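## Task

Following the load map, use the forceps T1 to move vial white 4 from well F1 of the vial rack R1 into well C7 of the tube carrier TC, and vial violet 0 from R1 well E1 into TC well F3. Each vial must rest on the bottom of its TC well. Then set TC flat within the locators of the raised nest N2, with TC's well A1 at the N2 corner labelled A1. At the end T1 must be back in holder H1 with both tips in one slot, and H1 upright on its base. Every other vial stays upright in its own well and R1 stays seated in its nest. Nothing may count as done if it only stays put because the robot holds it, so release everything and move the grippers away.

## Robot and tools

Robot and scene. Two simulated arms, left_arm and right_arm, each ending in a parallel gripper. Positions are reported in one shared world frame in metres: origin on the table surface midway between the arms, +z up, +x outward over the table, left_arm on the +y side. The names left and right do not refer to image sides. TC sits between the arms; N2 is on the left arm's side. Well labels (row letters, column numbers, a triangle marking A1) are printed on top of R1 and TC. Vials are picked up by their caps using the forceps T1, which live in holder H1.

Gripper axes. Each gripper's fingers point along its own +z; they open and close along its own y. The reported position is the point between the finger pads, just under 1 cm behind the tips.

The 14-number row. Every motion argument is a single list of 14 numbers covering both arms: dx, dy, dz, rx, ry, rz, opening for left_arm, then the same seven for right_arm. Send all 14 even when one arm should stay still. The first six of each arm are an offset, not a pose: a displacement in that gripper's own axes, counted from that gripper's measured pose in the most recent result that reported it (before any such result in the current scene, and for second or later calls in the same reply, counted from where the robot is when the action begins). Scale: 1.0 equals 0.6 m for dx, dy, dz and 180 degrees for rotation; rx, ry, rz form one rotation vector. Values lie in [-1, 1]. Opening is absolute, not an offset: +1 is fully open (0.087 m), -1 fully closed. Zero offsets are not a pause; they pull the arm back to the pose they are counted from. To keep an arm still, send the offset back to its desired pose in the first call of a reply and zeros afterwards, always with the opening it should keep.

execute_actions: argument actions, a list holding at most one item. Empty list: returns the current state without commanding anything. An action {"rows": [...], "steps": n} applies up to 15 rows, one per control step of 1/30 s (n at most 15, default 15); if rows run out, the last one repeats. Each row is measured from the same starting pose, not from the previous row. A wait {"steps": n} (n up to 300) sends nothing and returns once n steps have elapsed since the previous result, including your thinking time. Optional pictures true/false. A refused call sends nothing.

move: argument target, one 14-number row as above; optional speed in m/s from 0.002 to 0.5 (default 0.25), with rotation capped at twice that in rad/s. Both grippers travel straight toward their targets and finish together, lasting 0.5 to 10 s; longer paths are cut off at 10 s. Openings are sent at the start. Paths ignore obstacles and the other arm, and grippers can lag, drift or overshoot speed, most when the arm is near full stretch. Faster contact and targets set deeper past a contact mean harder impacts and pushes.

wait: argument seconds, 0 to 10; the robot gets nothing new meanwhile. zoom_image: camera (cam_high, cam_left_wrist or cam_right_wrist) and region [x0, y0, x1, y1] in pixels of that camera's last image, at most 504 by 504; all images are 672x504. finished_scene: argument scene, the number of the current scene; it ends that scene permanently and reports success.

Control limits. Each step, the command is clipped to within 70 mm and 16 degrees of the measured pose, then solved by damped inverse kinematics, favouring position over orientation. After an action ends an arm goes only to its last clipped pose, so big moves need several calls; read the result and send the remainder. Joint friction can leave the gripper up to about 31 mm short, and smaller commands may not move it at all. Because offsets come from measured poses, repeating a small offset against something rigid does not press harder, but against something yielding it keeps advancing. The simulation keeps running while you think.

Gripping. grip_measured is the finger opening on the command scale (the last number in Joint positions gives metres); each gripper may read about 1 mm off consistently. To hold something, command roughly 0.02 below grip_measured; less than that holds more gently. Pads manage about 20 N; quick closing can squeeze harder and even spring open.

Results. State line: left_arm: ... | right_arm: ..., with end_effector_position (m) and end_effector_quat_wxyz per gripper; printed position may be off, more at long reach. Hand target (present when nothing is held back) is the pose the controller currently steers toward. HELD marks steps where your row was partly or wholly withheld; pose unreachable names an arm whose command the clearance check altered or stopped. A move adds a move: line with its ending (done, off_target, moving, held, fault) and any limits (paced: the pose was clipped; held: some steps were blocked, after which the arm may jump faster than speed), plus each gripper's distance from target. An ending naming one arm means the other finished at rest. FAULT lines report stops. MOTOR HOT appears from 75 °C; at 90 °C that arm halts for 10 s, and at 100 °C it goes limp and falls. Holding loads heats motors, even while idle.

Joint ranges (rad): waist -2.618 to 3.054, shoulder 0 to 3.142, elbow 0 to 3.142, wrist pitch -1.571 to 1.571, wrist yaw -1.571 to 1.571, wrist roll -2.094 to 2.094.

Avoid: dropping or slipping vials, slamming or hard pushes, arms colliding or pressing on each other, and knocking anything off the table. Occasional tugs on held parts or nudges of loose items may occur, so recheck before releasing.

Each tool is called after ">>>" as name([rows], argument=value, ...), one row to a line, values as JSON.

## Session

>>> execute_actions(actions=[])

Scene clock: 0.00 s of 12600.00 s.
left_arm: end_effector_position=(+0.4540, +0.3891, +0.2624) grip_measured=+0.982 end_effector_quat_wxyz=(+0.647, -0.101, +0.690, -0.308) | right_arm: end_effector_position=(+0.5640, -0.3712, +0.3725) grip_measured=+1.000 end_effector_quat_wxyz=(-0.597, +0.673, -0.302, +0.314)
Joint positions: left_arm=[ 0.597  1.757  1.179  0.62   0.861 -0.621  0.087] | right_arm=[-0.409  1.801  1.674 -0.056 -1.053 -1.791  0.087]
Joint velocities: left_arm=[-0.017 -0.002  0.002 -0.037 -0.022  0.037 -0.   ] | right_arm=[ 0.002  0.007 -0.002  0.022 -0.022 -0.007  0.   ]
Motor temperatures (°C, as the motors report them): left_arm=[21 23 28 30 18 20] | right_arm=[21 30 32 26 18 18]
Hand target (left_arm): +0.454, +0.389, +0.262; +0.647, -0.101, +0.690, -0.308
Hand target (right_arm): +0.564, -0.371, +0.373; -0.597, +0.673, -0.302, +0.314
camera_calibration (this result's frames):
cam_left_wrist: T_world_to_cam=[[-0.249592, -0.786686, 0.56465, 0.269548], [-0.83636, -0.118763, -0.53516, 0.587134], [0.488063, -0.605822, -0.628311, 0.322345], [0, 0, 0, 1]] pos_world=[0.401007, 0.477063, 0.364544]
cam_right_wrist: T_world_to_cam=[[0.0408163, 0.120639, 0.991857, -0.348211], [-0.210013, -0.969473, 0.126559, -0.268377], [0.976846, -0.213468, -0.0142345, -0.481978], [0, 0, 0, 1]] pos_world=[0.428669, -0.321064, 0.37248]

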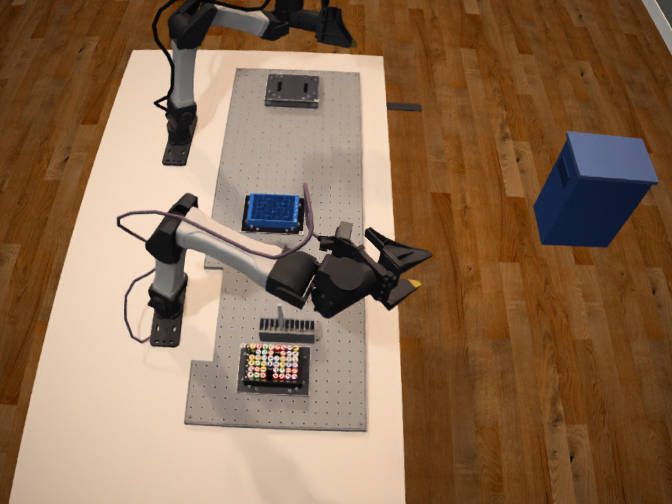

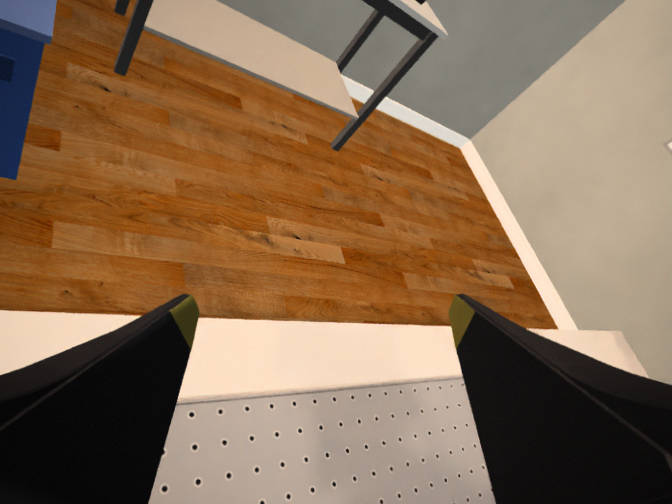

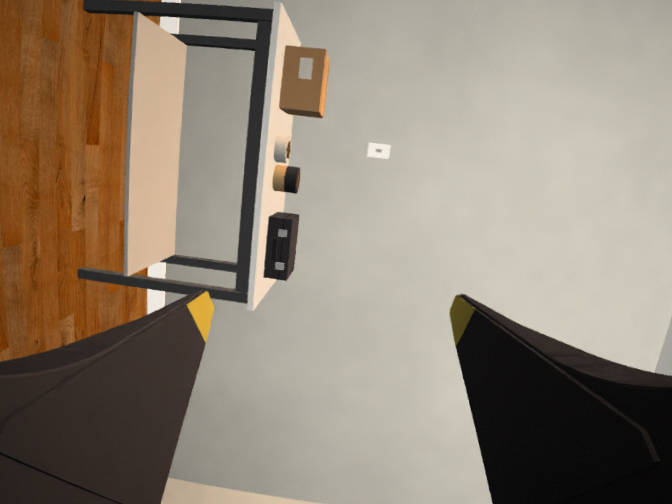

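>>> move(target=[0.235,-0.116,-0.237,-0.195,0.35,0.105,1,-0.317,0.257,-0.29,-0.151,0.428,0.578,-0.5])

Scene clock: 26.73 s of 12600.00 s.
left_arm: end_effector_position=(+0.2790, +0.3032, +0.1827) grip_measured=+0.982 end_effector_quat_wxyz=(+0.187, +0.008, +0.982, -0.003) | right_arm: end_effector_position=(+0.3083, -0.3441, +0.2215) grip_measured=-0.500 end_effector_quat_wxyz=(+0.191, -0.001, +0.982, -0.006)
Joint positions: left_arm=[ 0.189  1.546  1.517 -1.172  0.067  0.16   0.087] | right_arm=[-0.211  1.479  1.613 -1.326 -0.061 -0.186  0.022]
Joint velocities: left_arm=[-0.002 -0.007 -0.002 -0.095 -0.081 -0.037 -0.001] | right_arm=[-0.007  0.017  0.007  0.022 -0.037 -0.095 -0.   ]
Motor temperatures (°C, as the motors report them): left_arm=[21 28 31 34 18 20] | right_arm=[21 35 35 30 18 18]
Hand target (left_arm): +0.280, +0.301, +0.182; +0.177, +0.010, +0.984, -0.002
Hand target (right_arm): +0.308, -0.345, +0.222; +0.185, +0.008, +0.983, +0.001
Off the commanded pose (left_arm): 0.004 m, 1 deg.
Off the commanded pose (right_arm): 0.004 m, 2 deg.
After step 90, 18.60 s passed at rest.
move: done
camera_calibration (this result's frames):
cam_left_wrist: T_world_to_cam=[[-0.00543476, -0.999985, -0.000150016, 0.303022], [-0.869217, 0.00464988, 0.494409, 0.17155], [-0.494401, 0.00281739, -0.869229, 0.439261], [0, 0, 0, 1]] pos_world=[0.367932, 0.300983, 0.297048]
cam_right_wrist: T_world_to_cam=[[0.0127827, -0.999918, -0.000575091, -0.348365], [-0.87809, -0.0115004, 0.478357, 0.180958], [-0.478325, -0.00560971, -0.878165, 0.482952], [0, 0, 0, 1]] pos_world=[0.394359, -0.343546, 0.337349]

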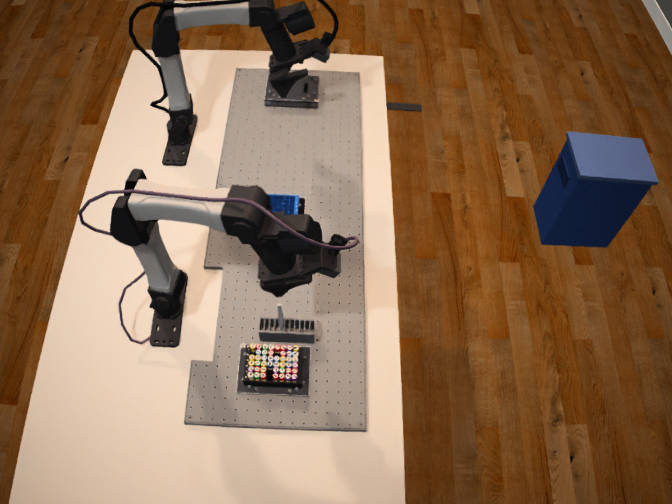

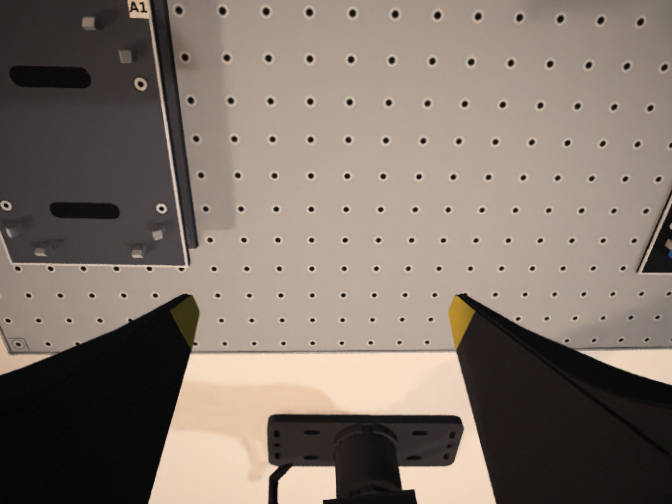

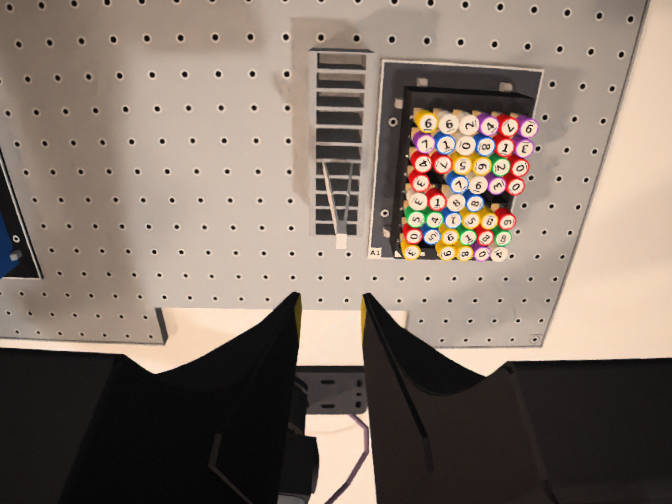

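>>> move(target=[0,0,0,0,0,0,1,0.058,-0.007,0.148,0.002,-0.02,0.012,-0.5], speed=0.08)

Scene clock: 39.83 s of 12600.00 s.
left_arm: end_effector_position=(+0.2786, +0.3034, +0.1827) grip_measured=+0.982 end_effector_quat_wxyz=(+0.186, +0.008, +0.983, -0.003) | right_arm: end_effector_position=(+0.3106, -0.3504, +0.1288) grip_measured=-0.500 end_effector_quat_wxyz=(+0.218, +0.011, +0.976, -0.011)
Joint positions: left_arm=[ 0.189  1.546  1.517 -1.173  0.065  0.159  0.087] | right_arm=[-0.235  1.374  1.134 -0.896 -0.068 -0.184  0.022]
Joint velocities: left_arm=[ 0.002 -0.017  0.007 -0.051 -0.022 -0.007 -0.   ] | right_arm=[-0.007  0.017 -0.027 -0.022  0.051 -0.051 -0.001]
Motor temperatures (°C, as the motors report them): left_arm=[21 27 33 33 18 20] | right_arm=[21 34 36 29 18 18]
Hand target (left_arm): +0.279, +0.303, +0.183; +0.187, +0.008, +0.982, -0.003
Hand target (right_arm): +0.308, -0.351, +0.126; +0.221, +0.018, +0.975, -0.006
Off the commanded pose (left_arm): 0.000 m, 0 deg.
Off the commanded pose (right_arm): 0.003 m, 1 deg.
After step 90, 8.33 s passed at rest.
move: done
camera_calibration (this result's frames):
cam_left_wrist: T_world_to_cam=[[-0.00403757, -0.999991, -0.00144463, 0.303125], [-0.868523, 0.00279073, 0.495641, 0.171442], [-0.495633, 0.00325588, -0.868526, 0.43912], [0, 0, 0, 1]] pos_world=[0.367767, 0.301214, 0.296852]
cam_right_wrist: T_world_to_cam=[[-0.011102, -0.999931, 0.0038492, -0.347928], [-0.903256, 0.0116798, 0.428942, 0.249577], [-0.428958, 0.00128529, -0.903324, 0.392957], [0, 0, 0, 1]] pos_world=[0.390131, -0.351324, 0.249253]

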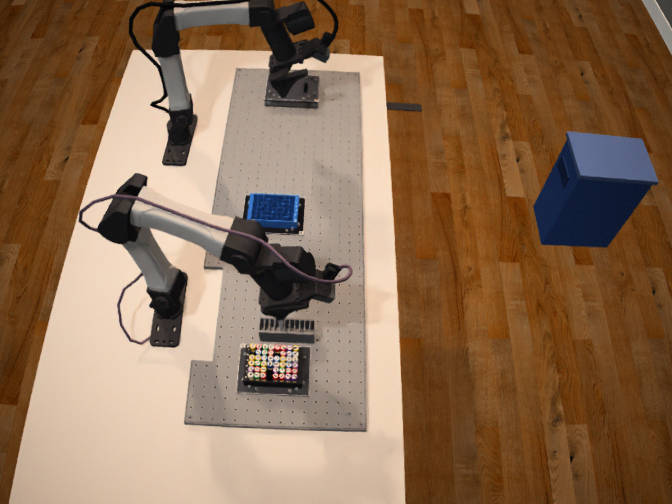

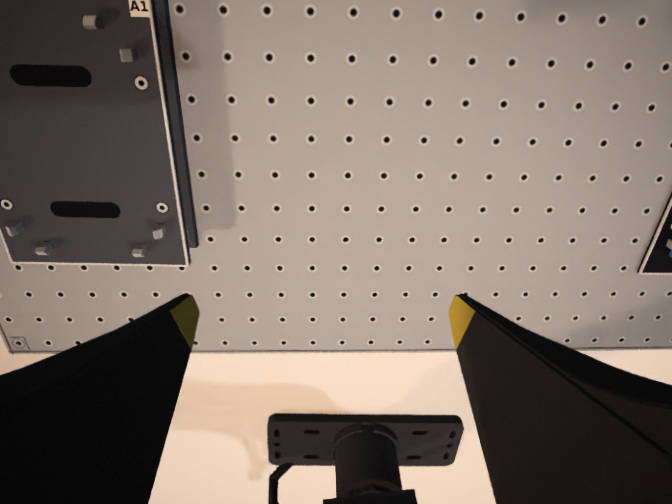

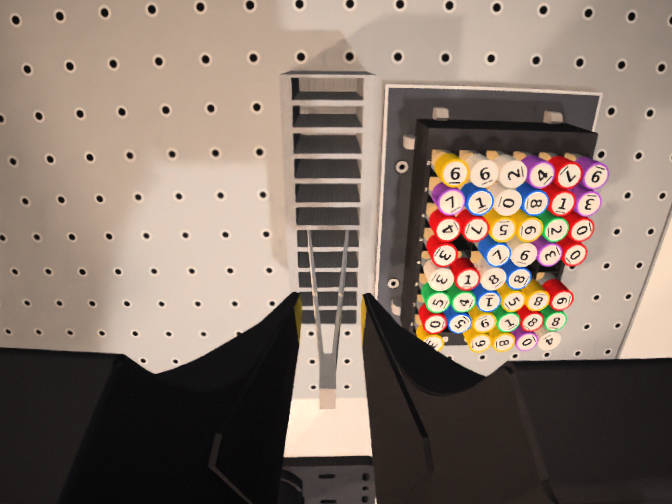

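>>> move(target=[0,0,0,0,0,0,1,0.036,0.005,0.05,-0.003,0,0.003,-0.5], speed=0.04)

>>> zoom_image(camera="cam_high", region=[230,180,350,360])

Scene clock: 55.10 s of 12600.00 s.
left_arm: end_effector_position=(+0.2786, +0.3034, +0.1827) grip_measured=+0.982 end_effector_quat_wxyz=(+0.186, +0.008, +0.983, -0.003) | right_arm: end_effector_position=(+0.3060, -0.3493, +0.0945) grip_measured=-0.500 end_effector_quat_wxyz=(+0.213, +0.011, +0.977, -0.009)
Joint positions: left_arm=[ 0.189  1.546  1.517 -1.173  0.065  0.159  0.087] | right_arm=[-0.235  1.374  1.    -0.772 -0.069 -0.184  0.022]
Joint velocities: left_arm=[-0.007 -0.002  0.007  0.007 -0.022  0.037 -0.001] | right_arm=[ 0.007 -0.002 -0.007  0.007 -0.037  0.037  0.   ]
Motor temperatures (°C, as the motors report them): left_arm=[21 27 32 32 18 20] | right_arm=[21 34 36 29 18 18]
Hand target (left_arm): +0.279, +0.303, +0.183; +0.186, +0.008, +0.983, -0.003
Hand target (right_arm): +0.303, -0.348, +0.092; +0.217, +0.014, +0.976, -0.005
Off the commanded pose (left_arm): 0.000 m, 0 deg.
Off the commanded pose (right_arm): 0.003 m, 1 deg.
After step 90, 10.90 s passed at rest.
move: done
camera_calibration (this result's frames):
cam_left_wrist: T_world_to_cam=[[-0.00403757, -0.999991, -0.00144463, 0.303125], [-0.868523, 0.00279073, 0.495641, 0.171442], [-0.495633, 0.00325588, -0.868526, 0.43912], [0, 0, 0, 1]] pos_world=[0.367767, 0.301214, 0.296852]
cam_right_wrist: T_world_to_cam=[[-0.0109177, -0.999939, 0.00144317, -0.34659], [-0.899098, 0.0104483, 0.437623, 0.257667], [-0.437611, 0.00348028, -0.899158, 0.363014], [0, 0, 0, 1]] pos_world=[0.386743, -0.350524, 0.214146]

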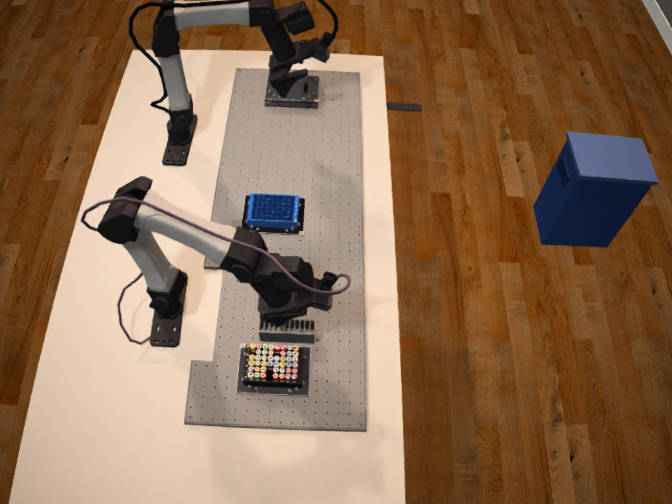

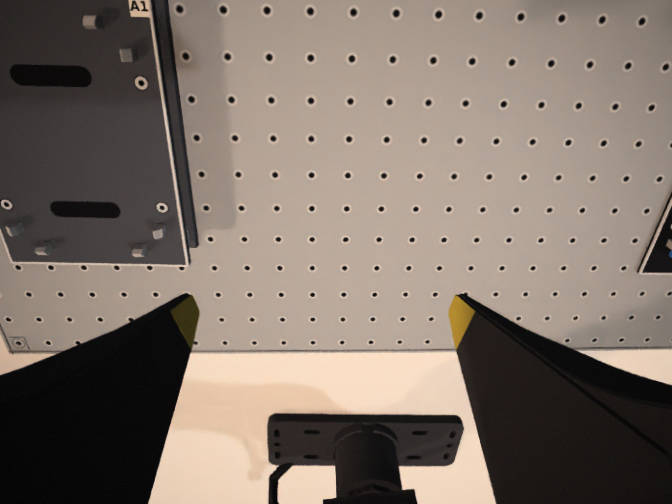

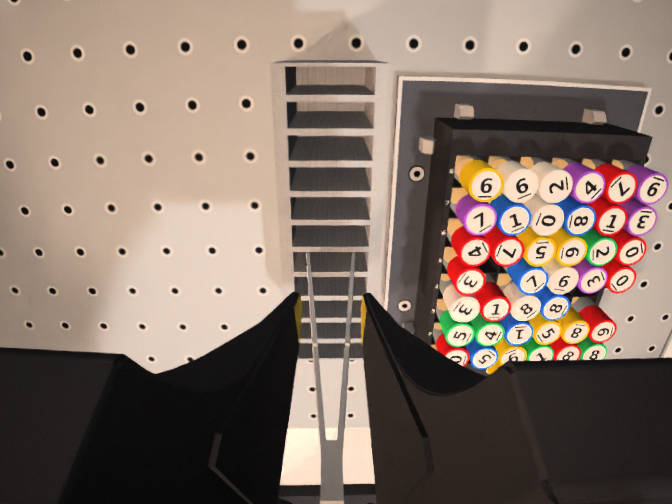

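Region (230, 180, 350, 360) of cam_high's 672x504 image, scaled by 2.800, with more detail than that image has.

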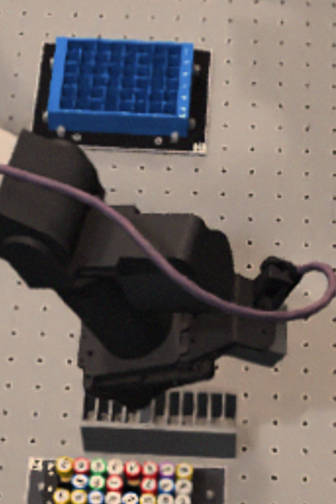

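>>> move(target=[0,0,0,0,0,0,1,0,0,0,0,0,0,-0.77])

>>> move(target=[0,0,0,0,0,0,1,-0.055,0,-0.135,0,0.02,0,-0.77], speed=0.06)

>>> zoom_image(camera="cam_high", region=[230,240,350,360])

Scene clock: 69.00 s of 12600.00 s.
left_arm: end_effector_position=(+0.2786, +0.3034, +0.1827) grip_measured=+0.982 end_effector_quat_wxyz=(+0.186, +0.008, +0.983, -0.003) | right_arm: end_effector_position=(+0.3064, -0.3494, +0.0946) grip_measured=-0.769 end_effector_quat_wxyz=(+0.214, +0.011, +0.977, -0.010)
Joint positions: left_arm=[ 0.189  1.546  1.517 -1.173  0.065  0.159  0.087] | right_arm=[-0.235  1.374  1.    -0.771 -0.069 -0.184  0.01 ]
Joint velocities: left_arm=[-0.002 -0.007 -0.022  0.007  0.007 -0.11   0.001] | right_arm=[-0.002 -0.012  0.002  0.081 -0.022 -0.051  0.   ]
Motor temperatures (°C, as the motors report them): left_arm=[21 27 32 32 18 20] | right_arm=[21 34 35 29 18 18]
Hand target (left_arm): +0.279, +0.303, +0.183; +0.186, +0.008, +0.983, -0.003
Hand target (right_arm): +0.306, -0.349, +0.094; +0.213, +0.011, +0.977, -0.009
Off the commanded pose (left_arm): 0.000 m, 0 deg.
Off the commanded pose (right_arm): 0.000 m, 0 deg.
After step 90, 10.20 s passed at rest.
move: done
camera_calibration (this result's frames):
cam_left_wrist: T_world_to_cam=[[-0.00403757, -0.999991, -0.00144463, 0.303125], [-0.868523, 0.00279073, 0.495641, 0.171442], [-0.495633, 0.00325588, -0.868526, 0.43912], [0, 0, 0, 1]] pos_world=[0.367767, 0.301214, 0.296852]
cam_right_wrist: T_world_to_cam=[[-0.0109201, -0.999939, 0.00176128, -0.346697], [-0.899749, 0.0105944, 0.43628, 0.258329], [-0.436272, 0.0031795, -0.899809, 0.36281], [0, 0, 0, 1]] pos_world=[0.386929, -0.350566, 0.214367]

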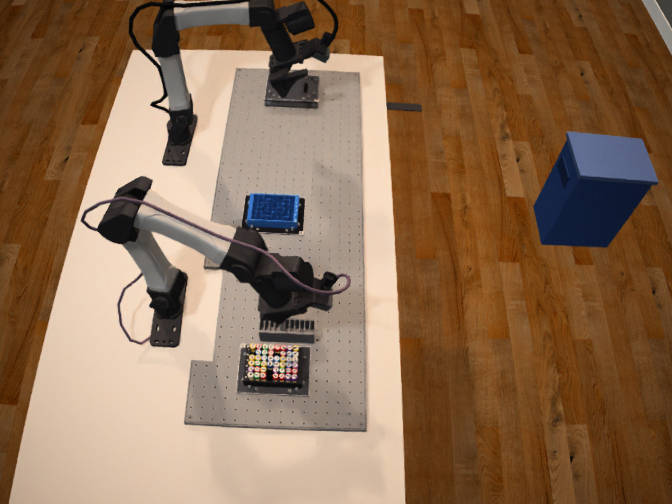

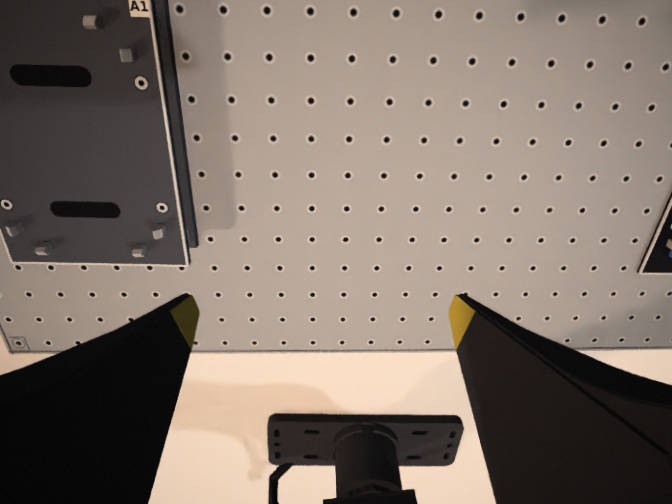

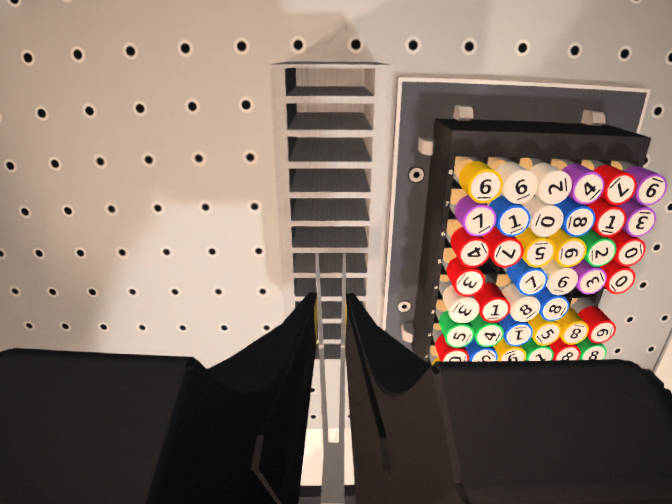

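Scene clock: 71.00 s of 12600.00 s.
left_arm: end_effector_position=(+0.2786, +0.3034, +0.1827) grip_measured=+0.982 end_effector_quat_wxyz=(+0.186, +0.008, +0.983, -0.003) | right_arm: end_effector_position=(+0.3034, -0.3495, +0.1810) grip_measured=-0.769 end_effector_quat_wxyz=(+0.191, +0.014, +0.981, -0.007)
Joint positions: left_arm=[ 0.189  1.546  1.517 -1.173  0.065  0.159  0.087] | right_arm=[-0.235  1.42   1.394 -1.165 -0.064 -0.18   0.01 ]
Joint velocities: left_arm=[-0.002 -0.012  0.002 -0.037 -0.051 -0.037  0.001] | right_arm=[-0.012 -0.002 -0.007 -0.007  0.007 -0.022  0.   ]
Motor temperatures (°C, as the motors report them): left_arm=[21 27 32 32 18 20] | right_arm=[21 34 36 29 18 18]
Hand target (left_arm): +0.279, +0.303, +0.183; +0.186, +0.008, +0.983, -0.003
Hand target (right_arm): +0.304, -0.347, +0.182; +0.184, +0.012, +0.983, -0.010
Off the commanded pose (left_arm): 0.000 m, 0 deg.
Off the commanded pose (right_arm): 0.002 m, 1 deg.
move: done
camera_calibration (this result's frames):
cam_left_wrist: T_world_to_cam=[[-0.00403757, -0.999991, -0.00144463, 0.303125], [-0.868523, 0.00279073, 0.495641, 0.171442], [-0.495633, 0.00325588, -0.868526, 0.43912], [0, 0, 0, 1]] pos_world=[0.367767, 0.301214, 0.296852]
cam_right_wrist: T_world_to_cam=[[-0.0167905, -0.999847, -0.00492961, -0.343891], [-0.878691, 0.012403, 0.477229, 0.20471], [-0.477095, 0.0123445, -0.878765, 0.451036], [0, 0, 0, 1]] pos_world=[0.38929, -0.351945, 0.296966]

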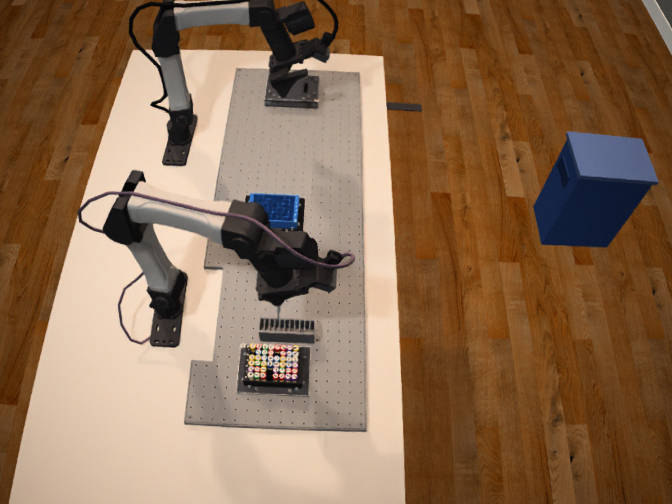

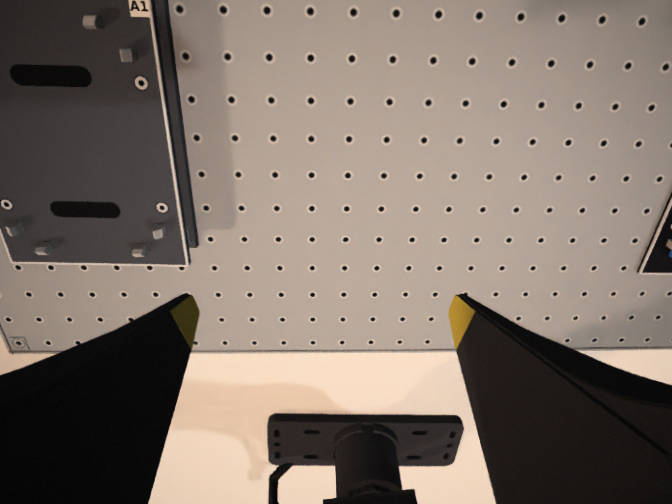

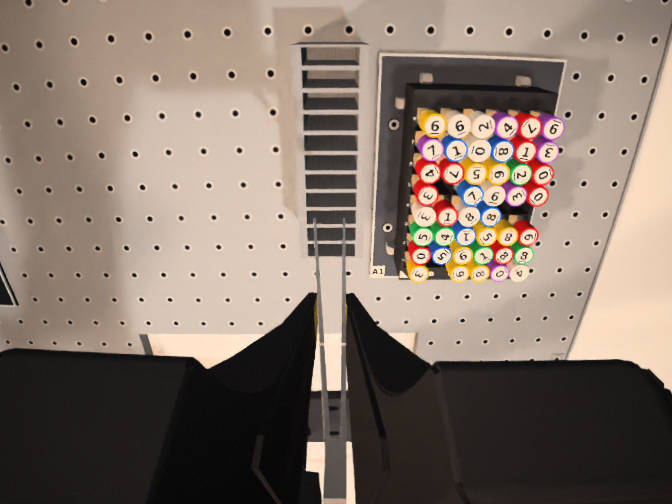

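Region (230, 240, 350, 360) of cam_high's 672x504 image, scaled by 4.200, with more detail than that image has.

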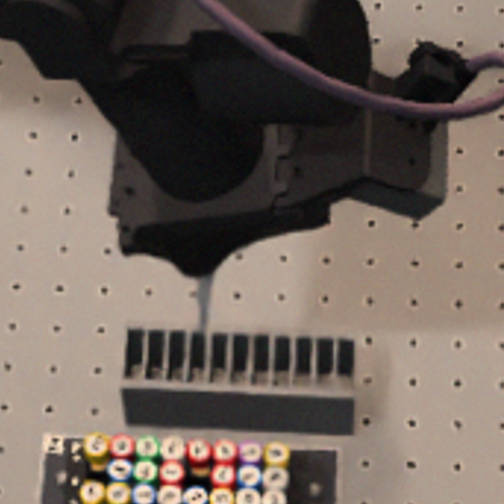

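>>> move(target=[0,0,0,0,0,0,1,0.088,-0.207,-0.014,0.096,0,0.237,-0.76], speed=0.15)

>>> zoom_image(camera="cam_right_wrist", region=[250,130,420,300])

Scene clock: 92.47 s of 12600.00 s.
left_arm: end_effector_position=(+0.2786, +0.3034, +0.1827) grip_measured=+0.982 end_effector_quat_wxyz=(+0.186, +0.008, +0.983, -0.003) | right_arm: end_effector_position=(+0.2506, -0.4689, +0.1797) grip_measured=-0.760 end_effector_quat_wxyz=(+0.189, +0.386, +0.899, -0.080)
Joint positions: left_arm=[ 0.189  1.546  1.517 -1.173  0.065  0.159  0.087] | right_arm=[-0.671  1.403  1.367 -1.125  0.06   0.141  0.01 ]
Joint velocities: left_arm=[-0.007  0.002  0.012 -0.007  0.007 -0.022  0.   ] | right_arm=[0.007 0.007 0.012 0.022 0.051 0.022 0.001]
Motor temperatures (°C, as the motors report them): left_arm=[21 27 32 32 18 20] | right_arm=[22 33 37 28 18 18]
Hand target (left_arm): +0.279, +0.303, +0.183; +0.186, +0.008, +0.983, -0.003
Hand target (right_arm): +0.249, -0.474, +0.172; +0.180, +0.396, +0.897, -0.085
Off the commanded pose (left_arm): 0.000 m, 0 deg.
Off the commanded pose (right_arm): 0.011 m, 2 deg.
After step 90, 15.43 s passed at rest.
move: off_target (right_arm)
camera_calibration (this result's frames):
cam_left_wrist: T_world_to_cam=[[-0.00403757, -0.999991, -0.00144463, 0.303125], [-0.868523, 0.00279073, 0.495641, 0.171442], [-0.495633, 0.00325588, -0.868526, 0.43912], [0, 0, 0, 1]] pos_world=[0.367767, 0.301214, 0.296852]
cam_right_wrist: T_world_to_cam=[[-0.714353, -0.699645, -0.0140259, -0.147027], [-0.628974, 0.633153, 0.451119, 0.393669], [-0.306743, 0.33108, -0.892353, 0.535391], [0, 0, 0, 1]] pos_world=[0.306806, -0.529377, 0.298104]

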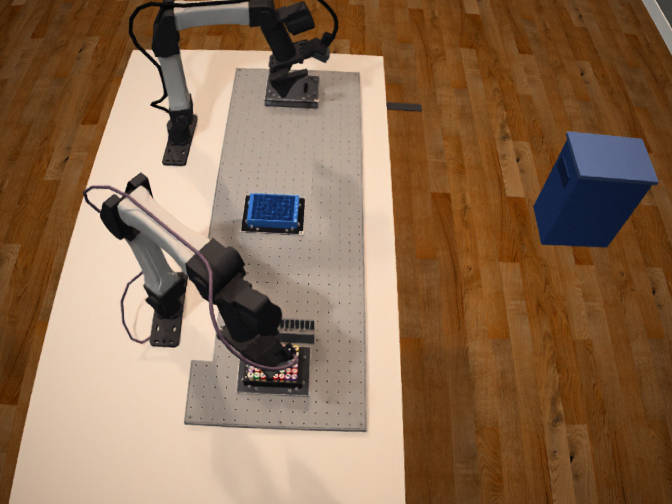

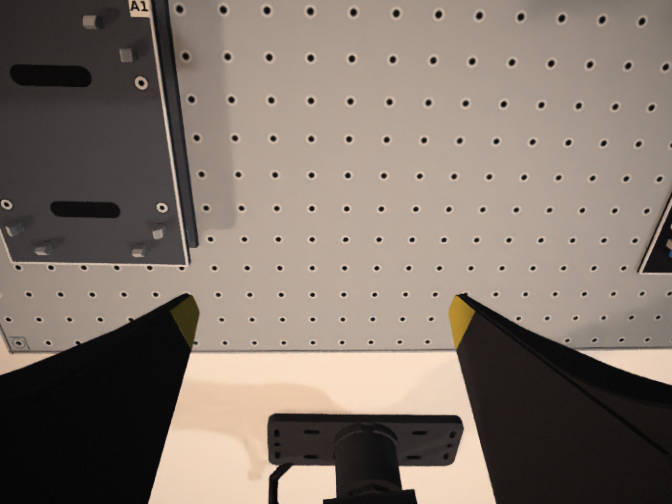

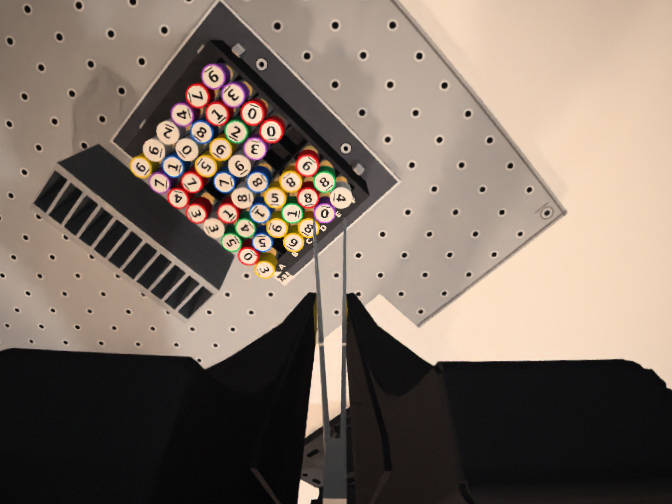

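Region (250, 130, 420, 300) of cam_right_wrist's 672x504 image, scaled by 2.965, with more detail than that image has.

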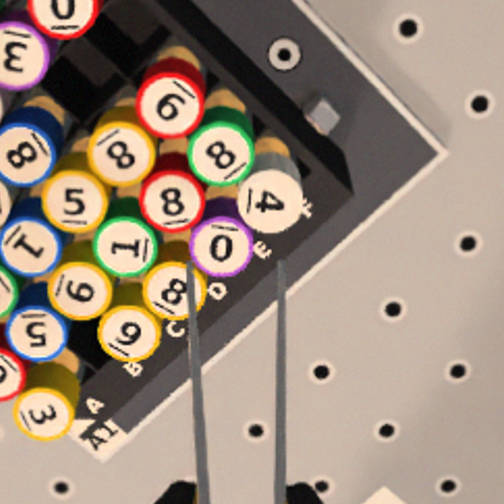

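>>> move(target=[0,0,0,0,0,0,1,0.018,-0.016,0.047,0,0.008,0,-0.76], speed=0.03)

>>> zoom_image(camera="cam_right_wrist", region=[250,130,420,300])

Scene clock: 100.53 s of 12600.00 s.
left_arm: end_effector_position=(+0.2786, +0.3034, +0.1827) grip_measured=+0.982 end_effector_quat_wxyz=(+0.186, +0.008, +0.983, -0.003) | right_arm: end_effector_position=(+0.2456, -0.4764, +0.1575) grip_measured=-0.760 end_effector_quat_wxyz=(+0.183, +0.386, +0.900, -0.082)
Joint positions: left_arm=[ 0.189  1.546  1.517 -1.173  0.065  0.159  0.087] | right_arm=[-0.701  1.403  1.281 -1.048  0.055  0.112  0.01 ]
Joint velocities: left_arm=[ 0.002  0.007 -0.012 -0.007 -0.051 -0.022 -0.001] | right_arm=[-0.027  0.002 -0.002 -0.022 -0.037 -0.007  0.   ]
Motor temperatures (°C, as the motors report them): left_arm=[21 27 32 32 18 20] | right_arm=[22 33 37 28 18 18]
Hand target (left_arm): +0.279, +0.303, +0.183; +0.186, +0.008, +0.983, -0.003
Hand target (right_arm): +0.244, -0.477, +0.150; +0.178, +0.387, +0.902, -0.076
Off the commanded pose (left_arm): 0.000 m, 0 deg.
Off the commanded pose (right_arm): 0.008 m, 1 deg.
After step 90, 3.73 s passed at rest.
move: done
camera_calibration (this result's frames):
cam_left_wrist: T_world_to_cam=[[-0.00403757, -0.999991, -0.00144463, 0.303125], [-0.868523, 0.00279073, 0.495641, 0.171442], [-0.495633, 0.00325588, -0.868526, 0.43912], [0, 0, 0, 1]] pos_world=[0.367767, 0.301214, 0.296852]
cam_right_wrist: T_world_to_cam=[[-0.71559, -0.698496, -0.00578404, -0.156537], [-0.621894, 0.633299, 0.460631, 0.402106], [-0.318086, 0.33322, -0.887573, 0.519608], [0, 0, 0, 1]] pos_world=[0.303331, -0.537138, 0.275062]

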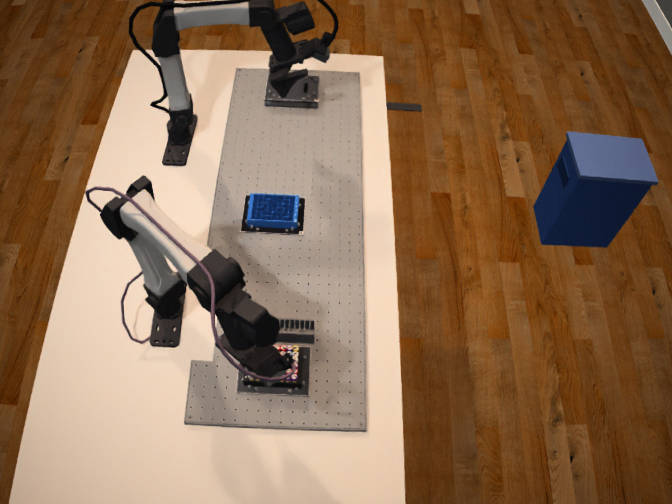

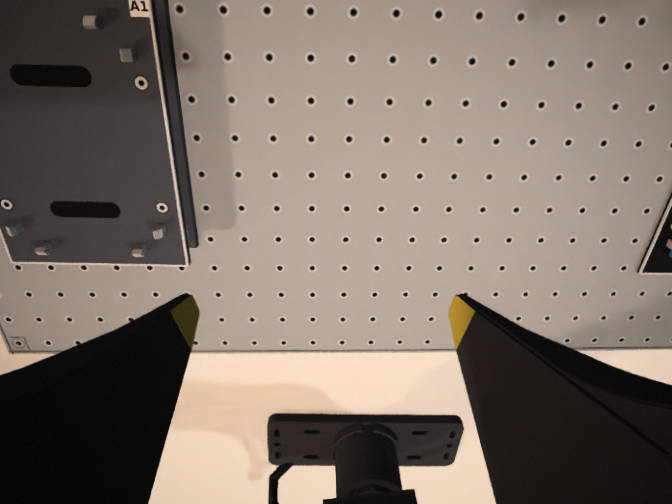

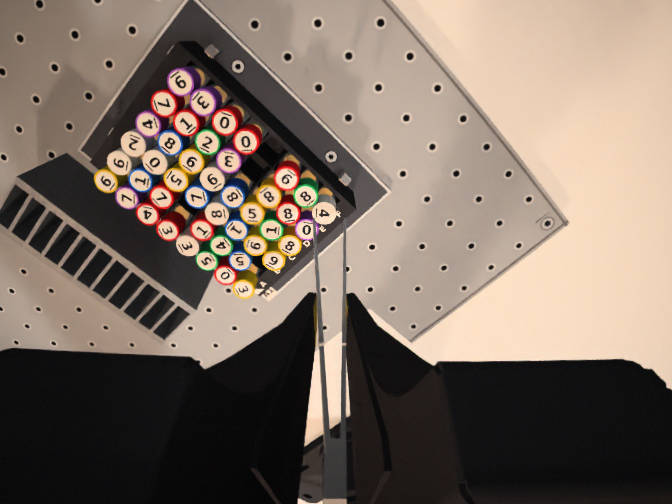

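Region (250, 130, 420, 300) of cam_right_wrist's 672x504 image, scaled by 2.965, with more detail than that image has.

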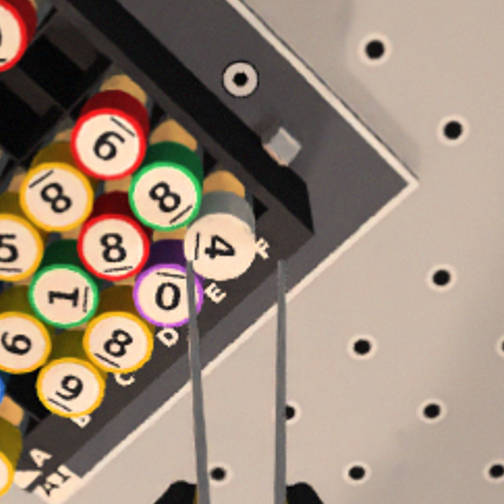

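>>> move(target=[0,0,0,0,0,0,1,0.011,0.008,0.016,0,0.004,0,-0.755], speed=0.015)

>>> zoom_image(camera="cam_right_wrist", region=[250,130,420,300])

Scene clock: 107.03 s of 12600.00 s.
left_arm: end_effector_position=(+0.2786, +0.3034, +0.1827) grip_measured=+0.982 end_effector_quat_wxyz=(+0.186, +0.008, +0.983, -0.003) | right_arm: end_effector_position=(+0.2467, -0.4742, +0.1526) grip_measured=-0.755 end_effector_quat_wxyz=(+0.181, +0.388, +0.900, -0.080)
Joint positions: left_arm=[ 0.189  1.546  1.517 -1.173  0.065  0.159  0.087] | right_arm=[-0.694  1.403  1.262 -1.034  0.054  0.122  0.011]
Joint velocities: left_arm=[ 0.002 -0.027 -0.017 -0.007  0.095 -0.037 -0.   ] | right_arm=[-0.002 -0.012 -0.007 -0.007 -0.022 -0.037 -0.   ]
Motor temperatures (°C, as the motors report them): left_arm=[21 27 32 32 18 20] | right_arm=[22 33 36 29 18 18]
Hand target (left_arm): +0.279, +0.303, +0.183; +0.186, +0.008, +0.983, -0.003
Hand target (right_arm): +0.247, -0.471, +0.146; +0.177, +0.387, +0.902, -0.080
Off the commanded pose (left_arm): 0.000 m, 0 deg.
Off the commanded pose (right_arm): 0.007 m, 1 deg.
After step 90, 2.40 s passed at rest.
move: done
camera_calibration (this result's frames):
cam_left_wrist: T_world_to_cam=[[-0.00403757, -0.999991, -0.00144463, 0.303125], [-0.868523, 0.00279073, 0.495641, 0.171442], [-0.495633, 0.00325588, -0.868526, 0.43912], [0, 0, 0, 1]] pos_world=[0.367767, 0.301214, 0.296852]
cam_right_wrist: T_world_to_cam=[[-0.717231, -0.696766, -0.00983084, -0.152406], [-0.620287, 0.63195, 0.464632, 0.402042], [-0.317527, 0.339346, -0.885449, 0.517268], [0, 0, 0, 1]] pos_world=[0.304318, -0.535794, 0.269715]

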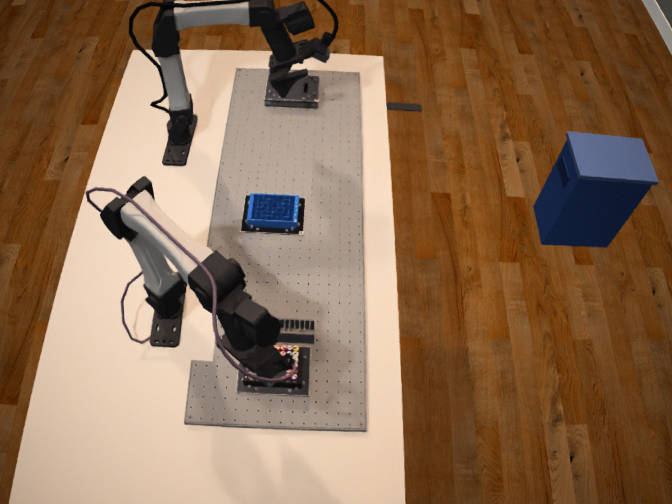

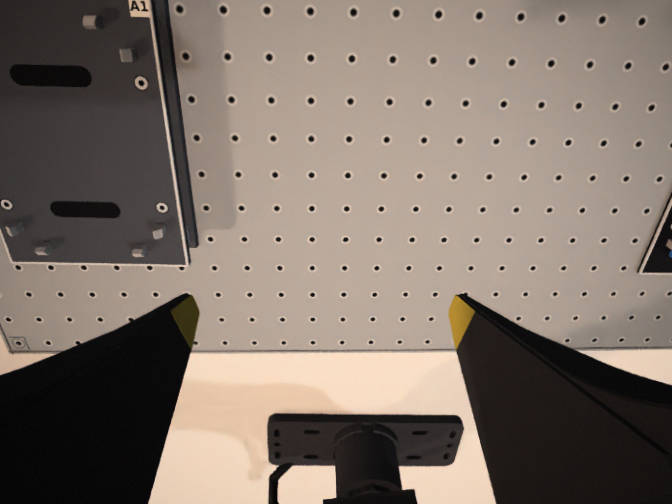

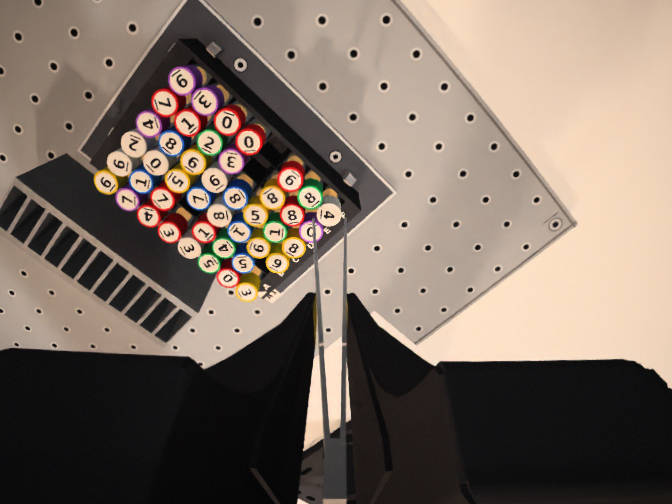

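Region (250, 130, 420, 300) of cam_right_wrist's 672x504 image, scaled by 2.965, with more detail than that image has.

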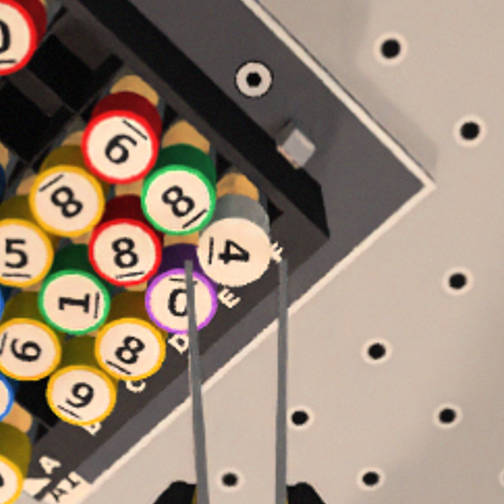

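Good. Down to ~.134.

>>> move(target=[0,0,0,0,0,0,1,0.019,0,0.037,0,0.003,0,-0.755], speed=0.015)

>>> zoom_image(camera="cam_right_wrist", region=[250,130,420,300])

Scene clock: 115.10 s of 12600.00 s.
left_arm: end_effector_position=(+0.2786, +0.3034, +0.1827) grip_measured=+0.982 end_effector_quat_wxyz=(+0.186, +0.008, +0.983, -0.003) | right_arm: end_effector_position=(+0.2466, -0.4740, +0.1330) grip_measured=-0.755 end_effector_quat_wxyz=(+0.179, +0.388, +0.901, -0.079)
Joint positions: left_arm=[ 0.189  1.546  1.517 -1.173  0.065  0.159  0.087] | right_arm=[-0.694  1.403  1.186 -0.964  0.054  0.123  0.011]
Joint velocities: left_arm=[ 0.002 -0.007  0.002 -0.022  0.007 -0.022 -0.   ] | right_arm=[-0.007 -0.002 -0.007 -0.022 -0.051 -0.066  0.001]
Motor temperatures (°C, as the motors report them): left_arm=[21 27 32 31 18 20] | right_arm=[22 33 36 29 18 18]
Hand target (left_arm): +0.279, +0.303, +0.183; +0.186, +0.008, +0.983, -0.003
Hand target (right_arm): +0.245, -0.473, +0.128; +0.177, +0.388, +0.901, -0.078
Off the commanded pose (left_arm): 0.000 m, 0 deg.
Off the commanded pose (right_arm): 0.006 m, 0 deg.
After step 90, 3.17 s passed at rest.
move: done
camera_calibration (this result's frames):
cam_left_wrist: T_world_to_cam=[[-0.00403757, -0.999991, -0.00144463, 0.303125], [-0.868523, 0.00279073, 0.495641, 0.171442], [-0.495633, 0.00325588, -0.868526, 0.43912], [0, 0, 0, 1]] pos_world=[0.367767, 0.301214, 0.296852]
cam_right_wrist: T_world_to_cam=[[-0.717762, -0.696224, -0.00944016, -0.152259], [-0.617866, 0.630611, 0.469651, 0.409008], [-0.321029, 0.34293, -0.882802, 0.502074], [0, 0, 0, 1]] pos_world=[0.304607, -0.536108, 0.249703]

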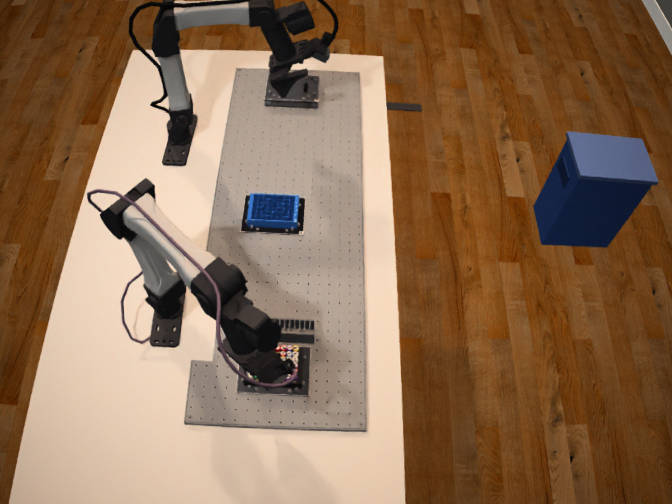

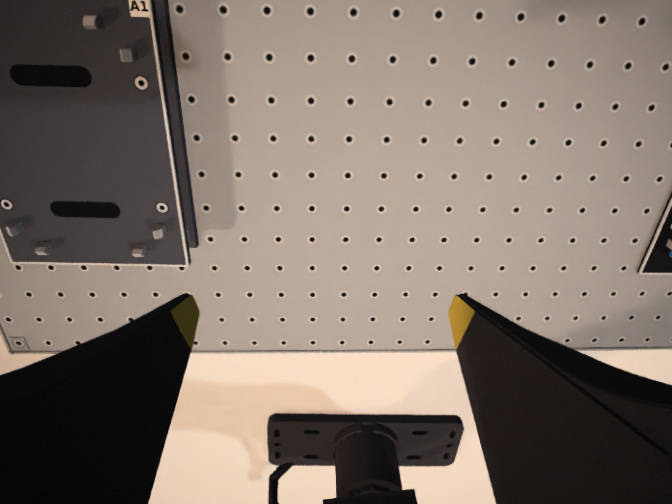

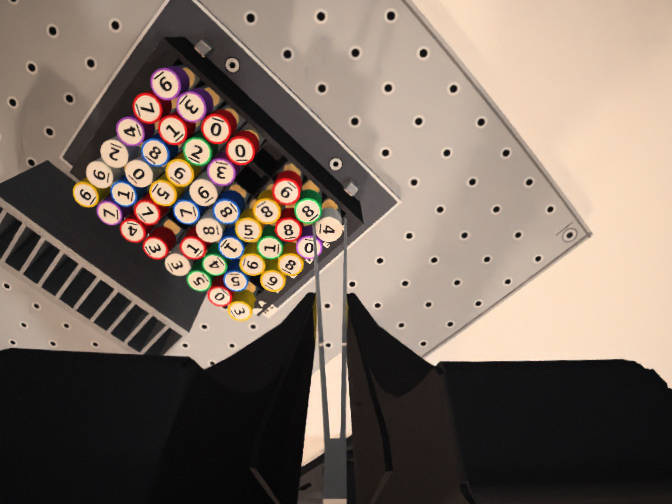

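Region (250, 130, 420, 300) of cam_right_wrist's 672x504 image, scaled by 2.965, with more detail than that image has.

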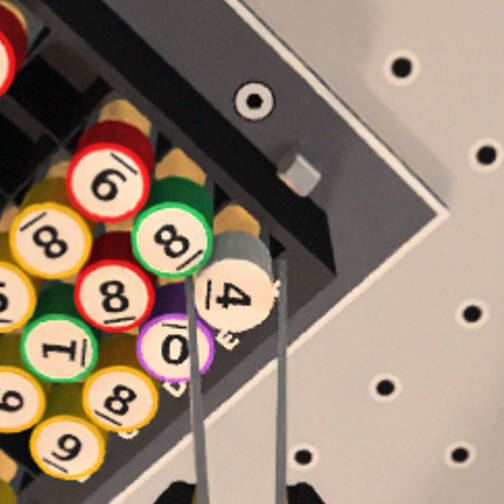

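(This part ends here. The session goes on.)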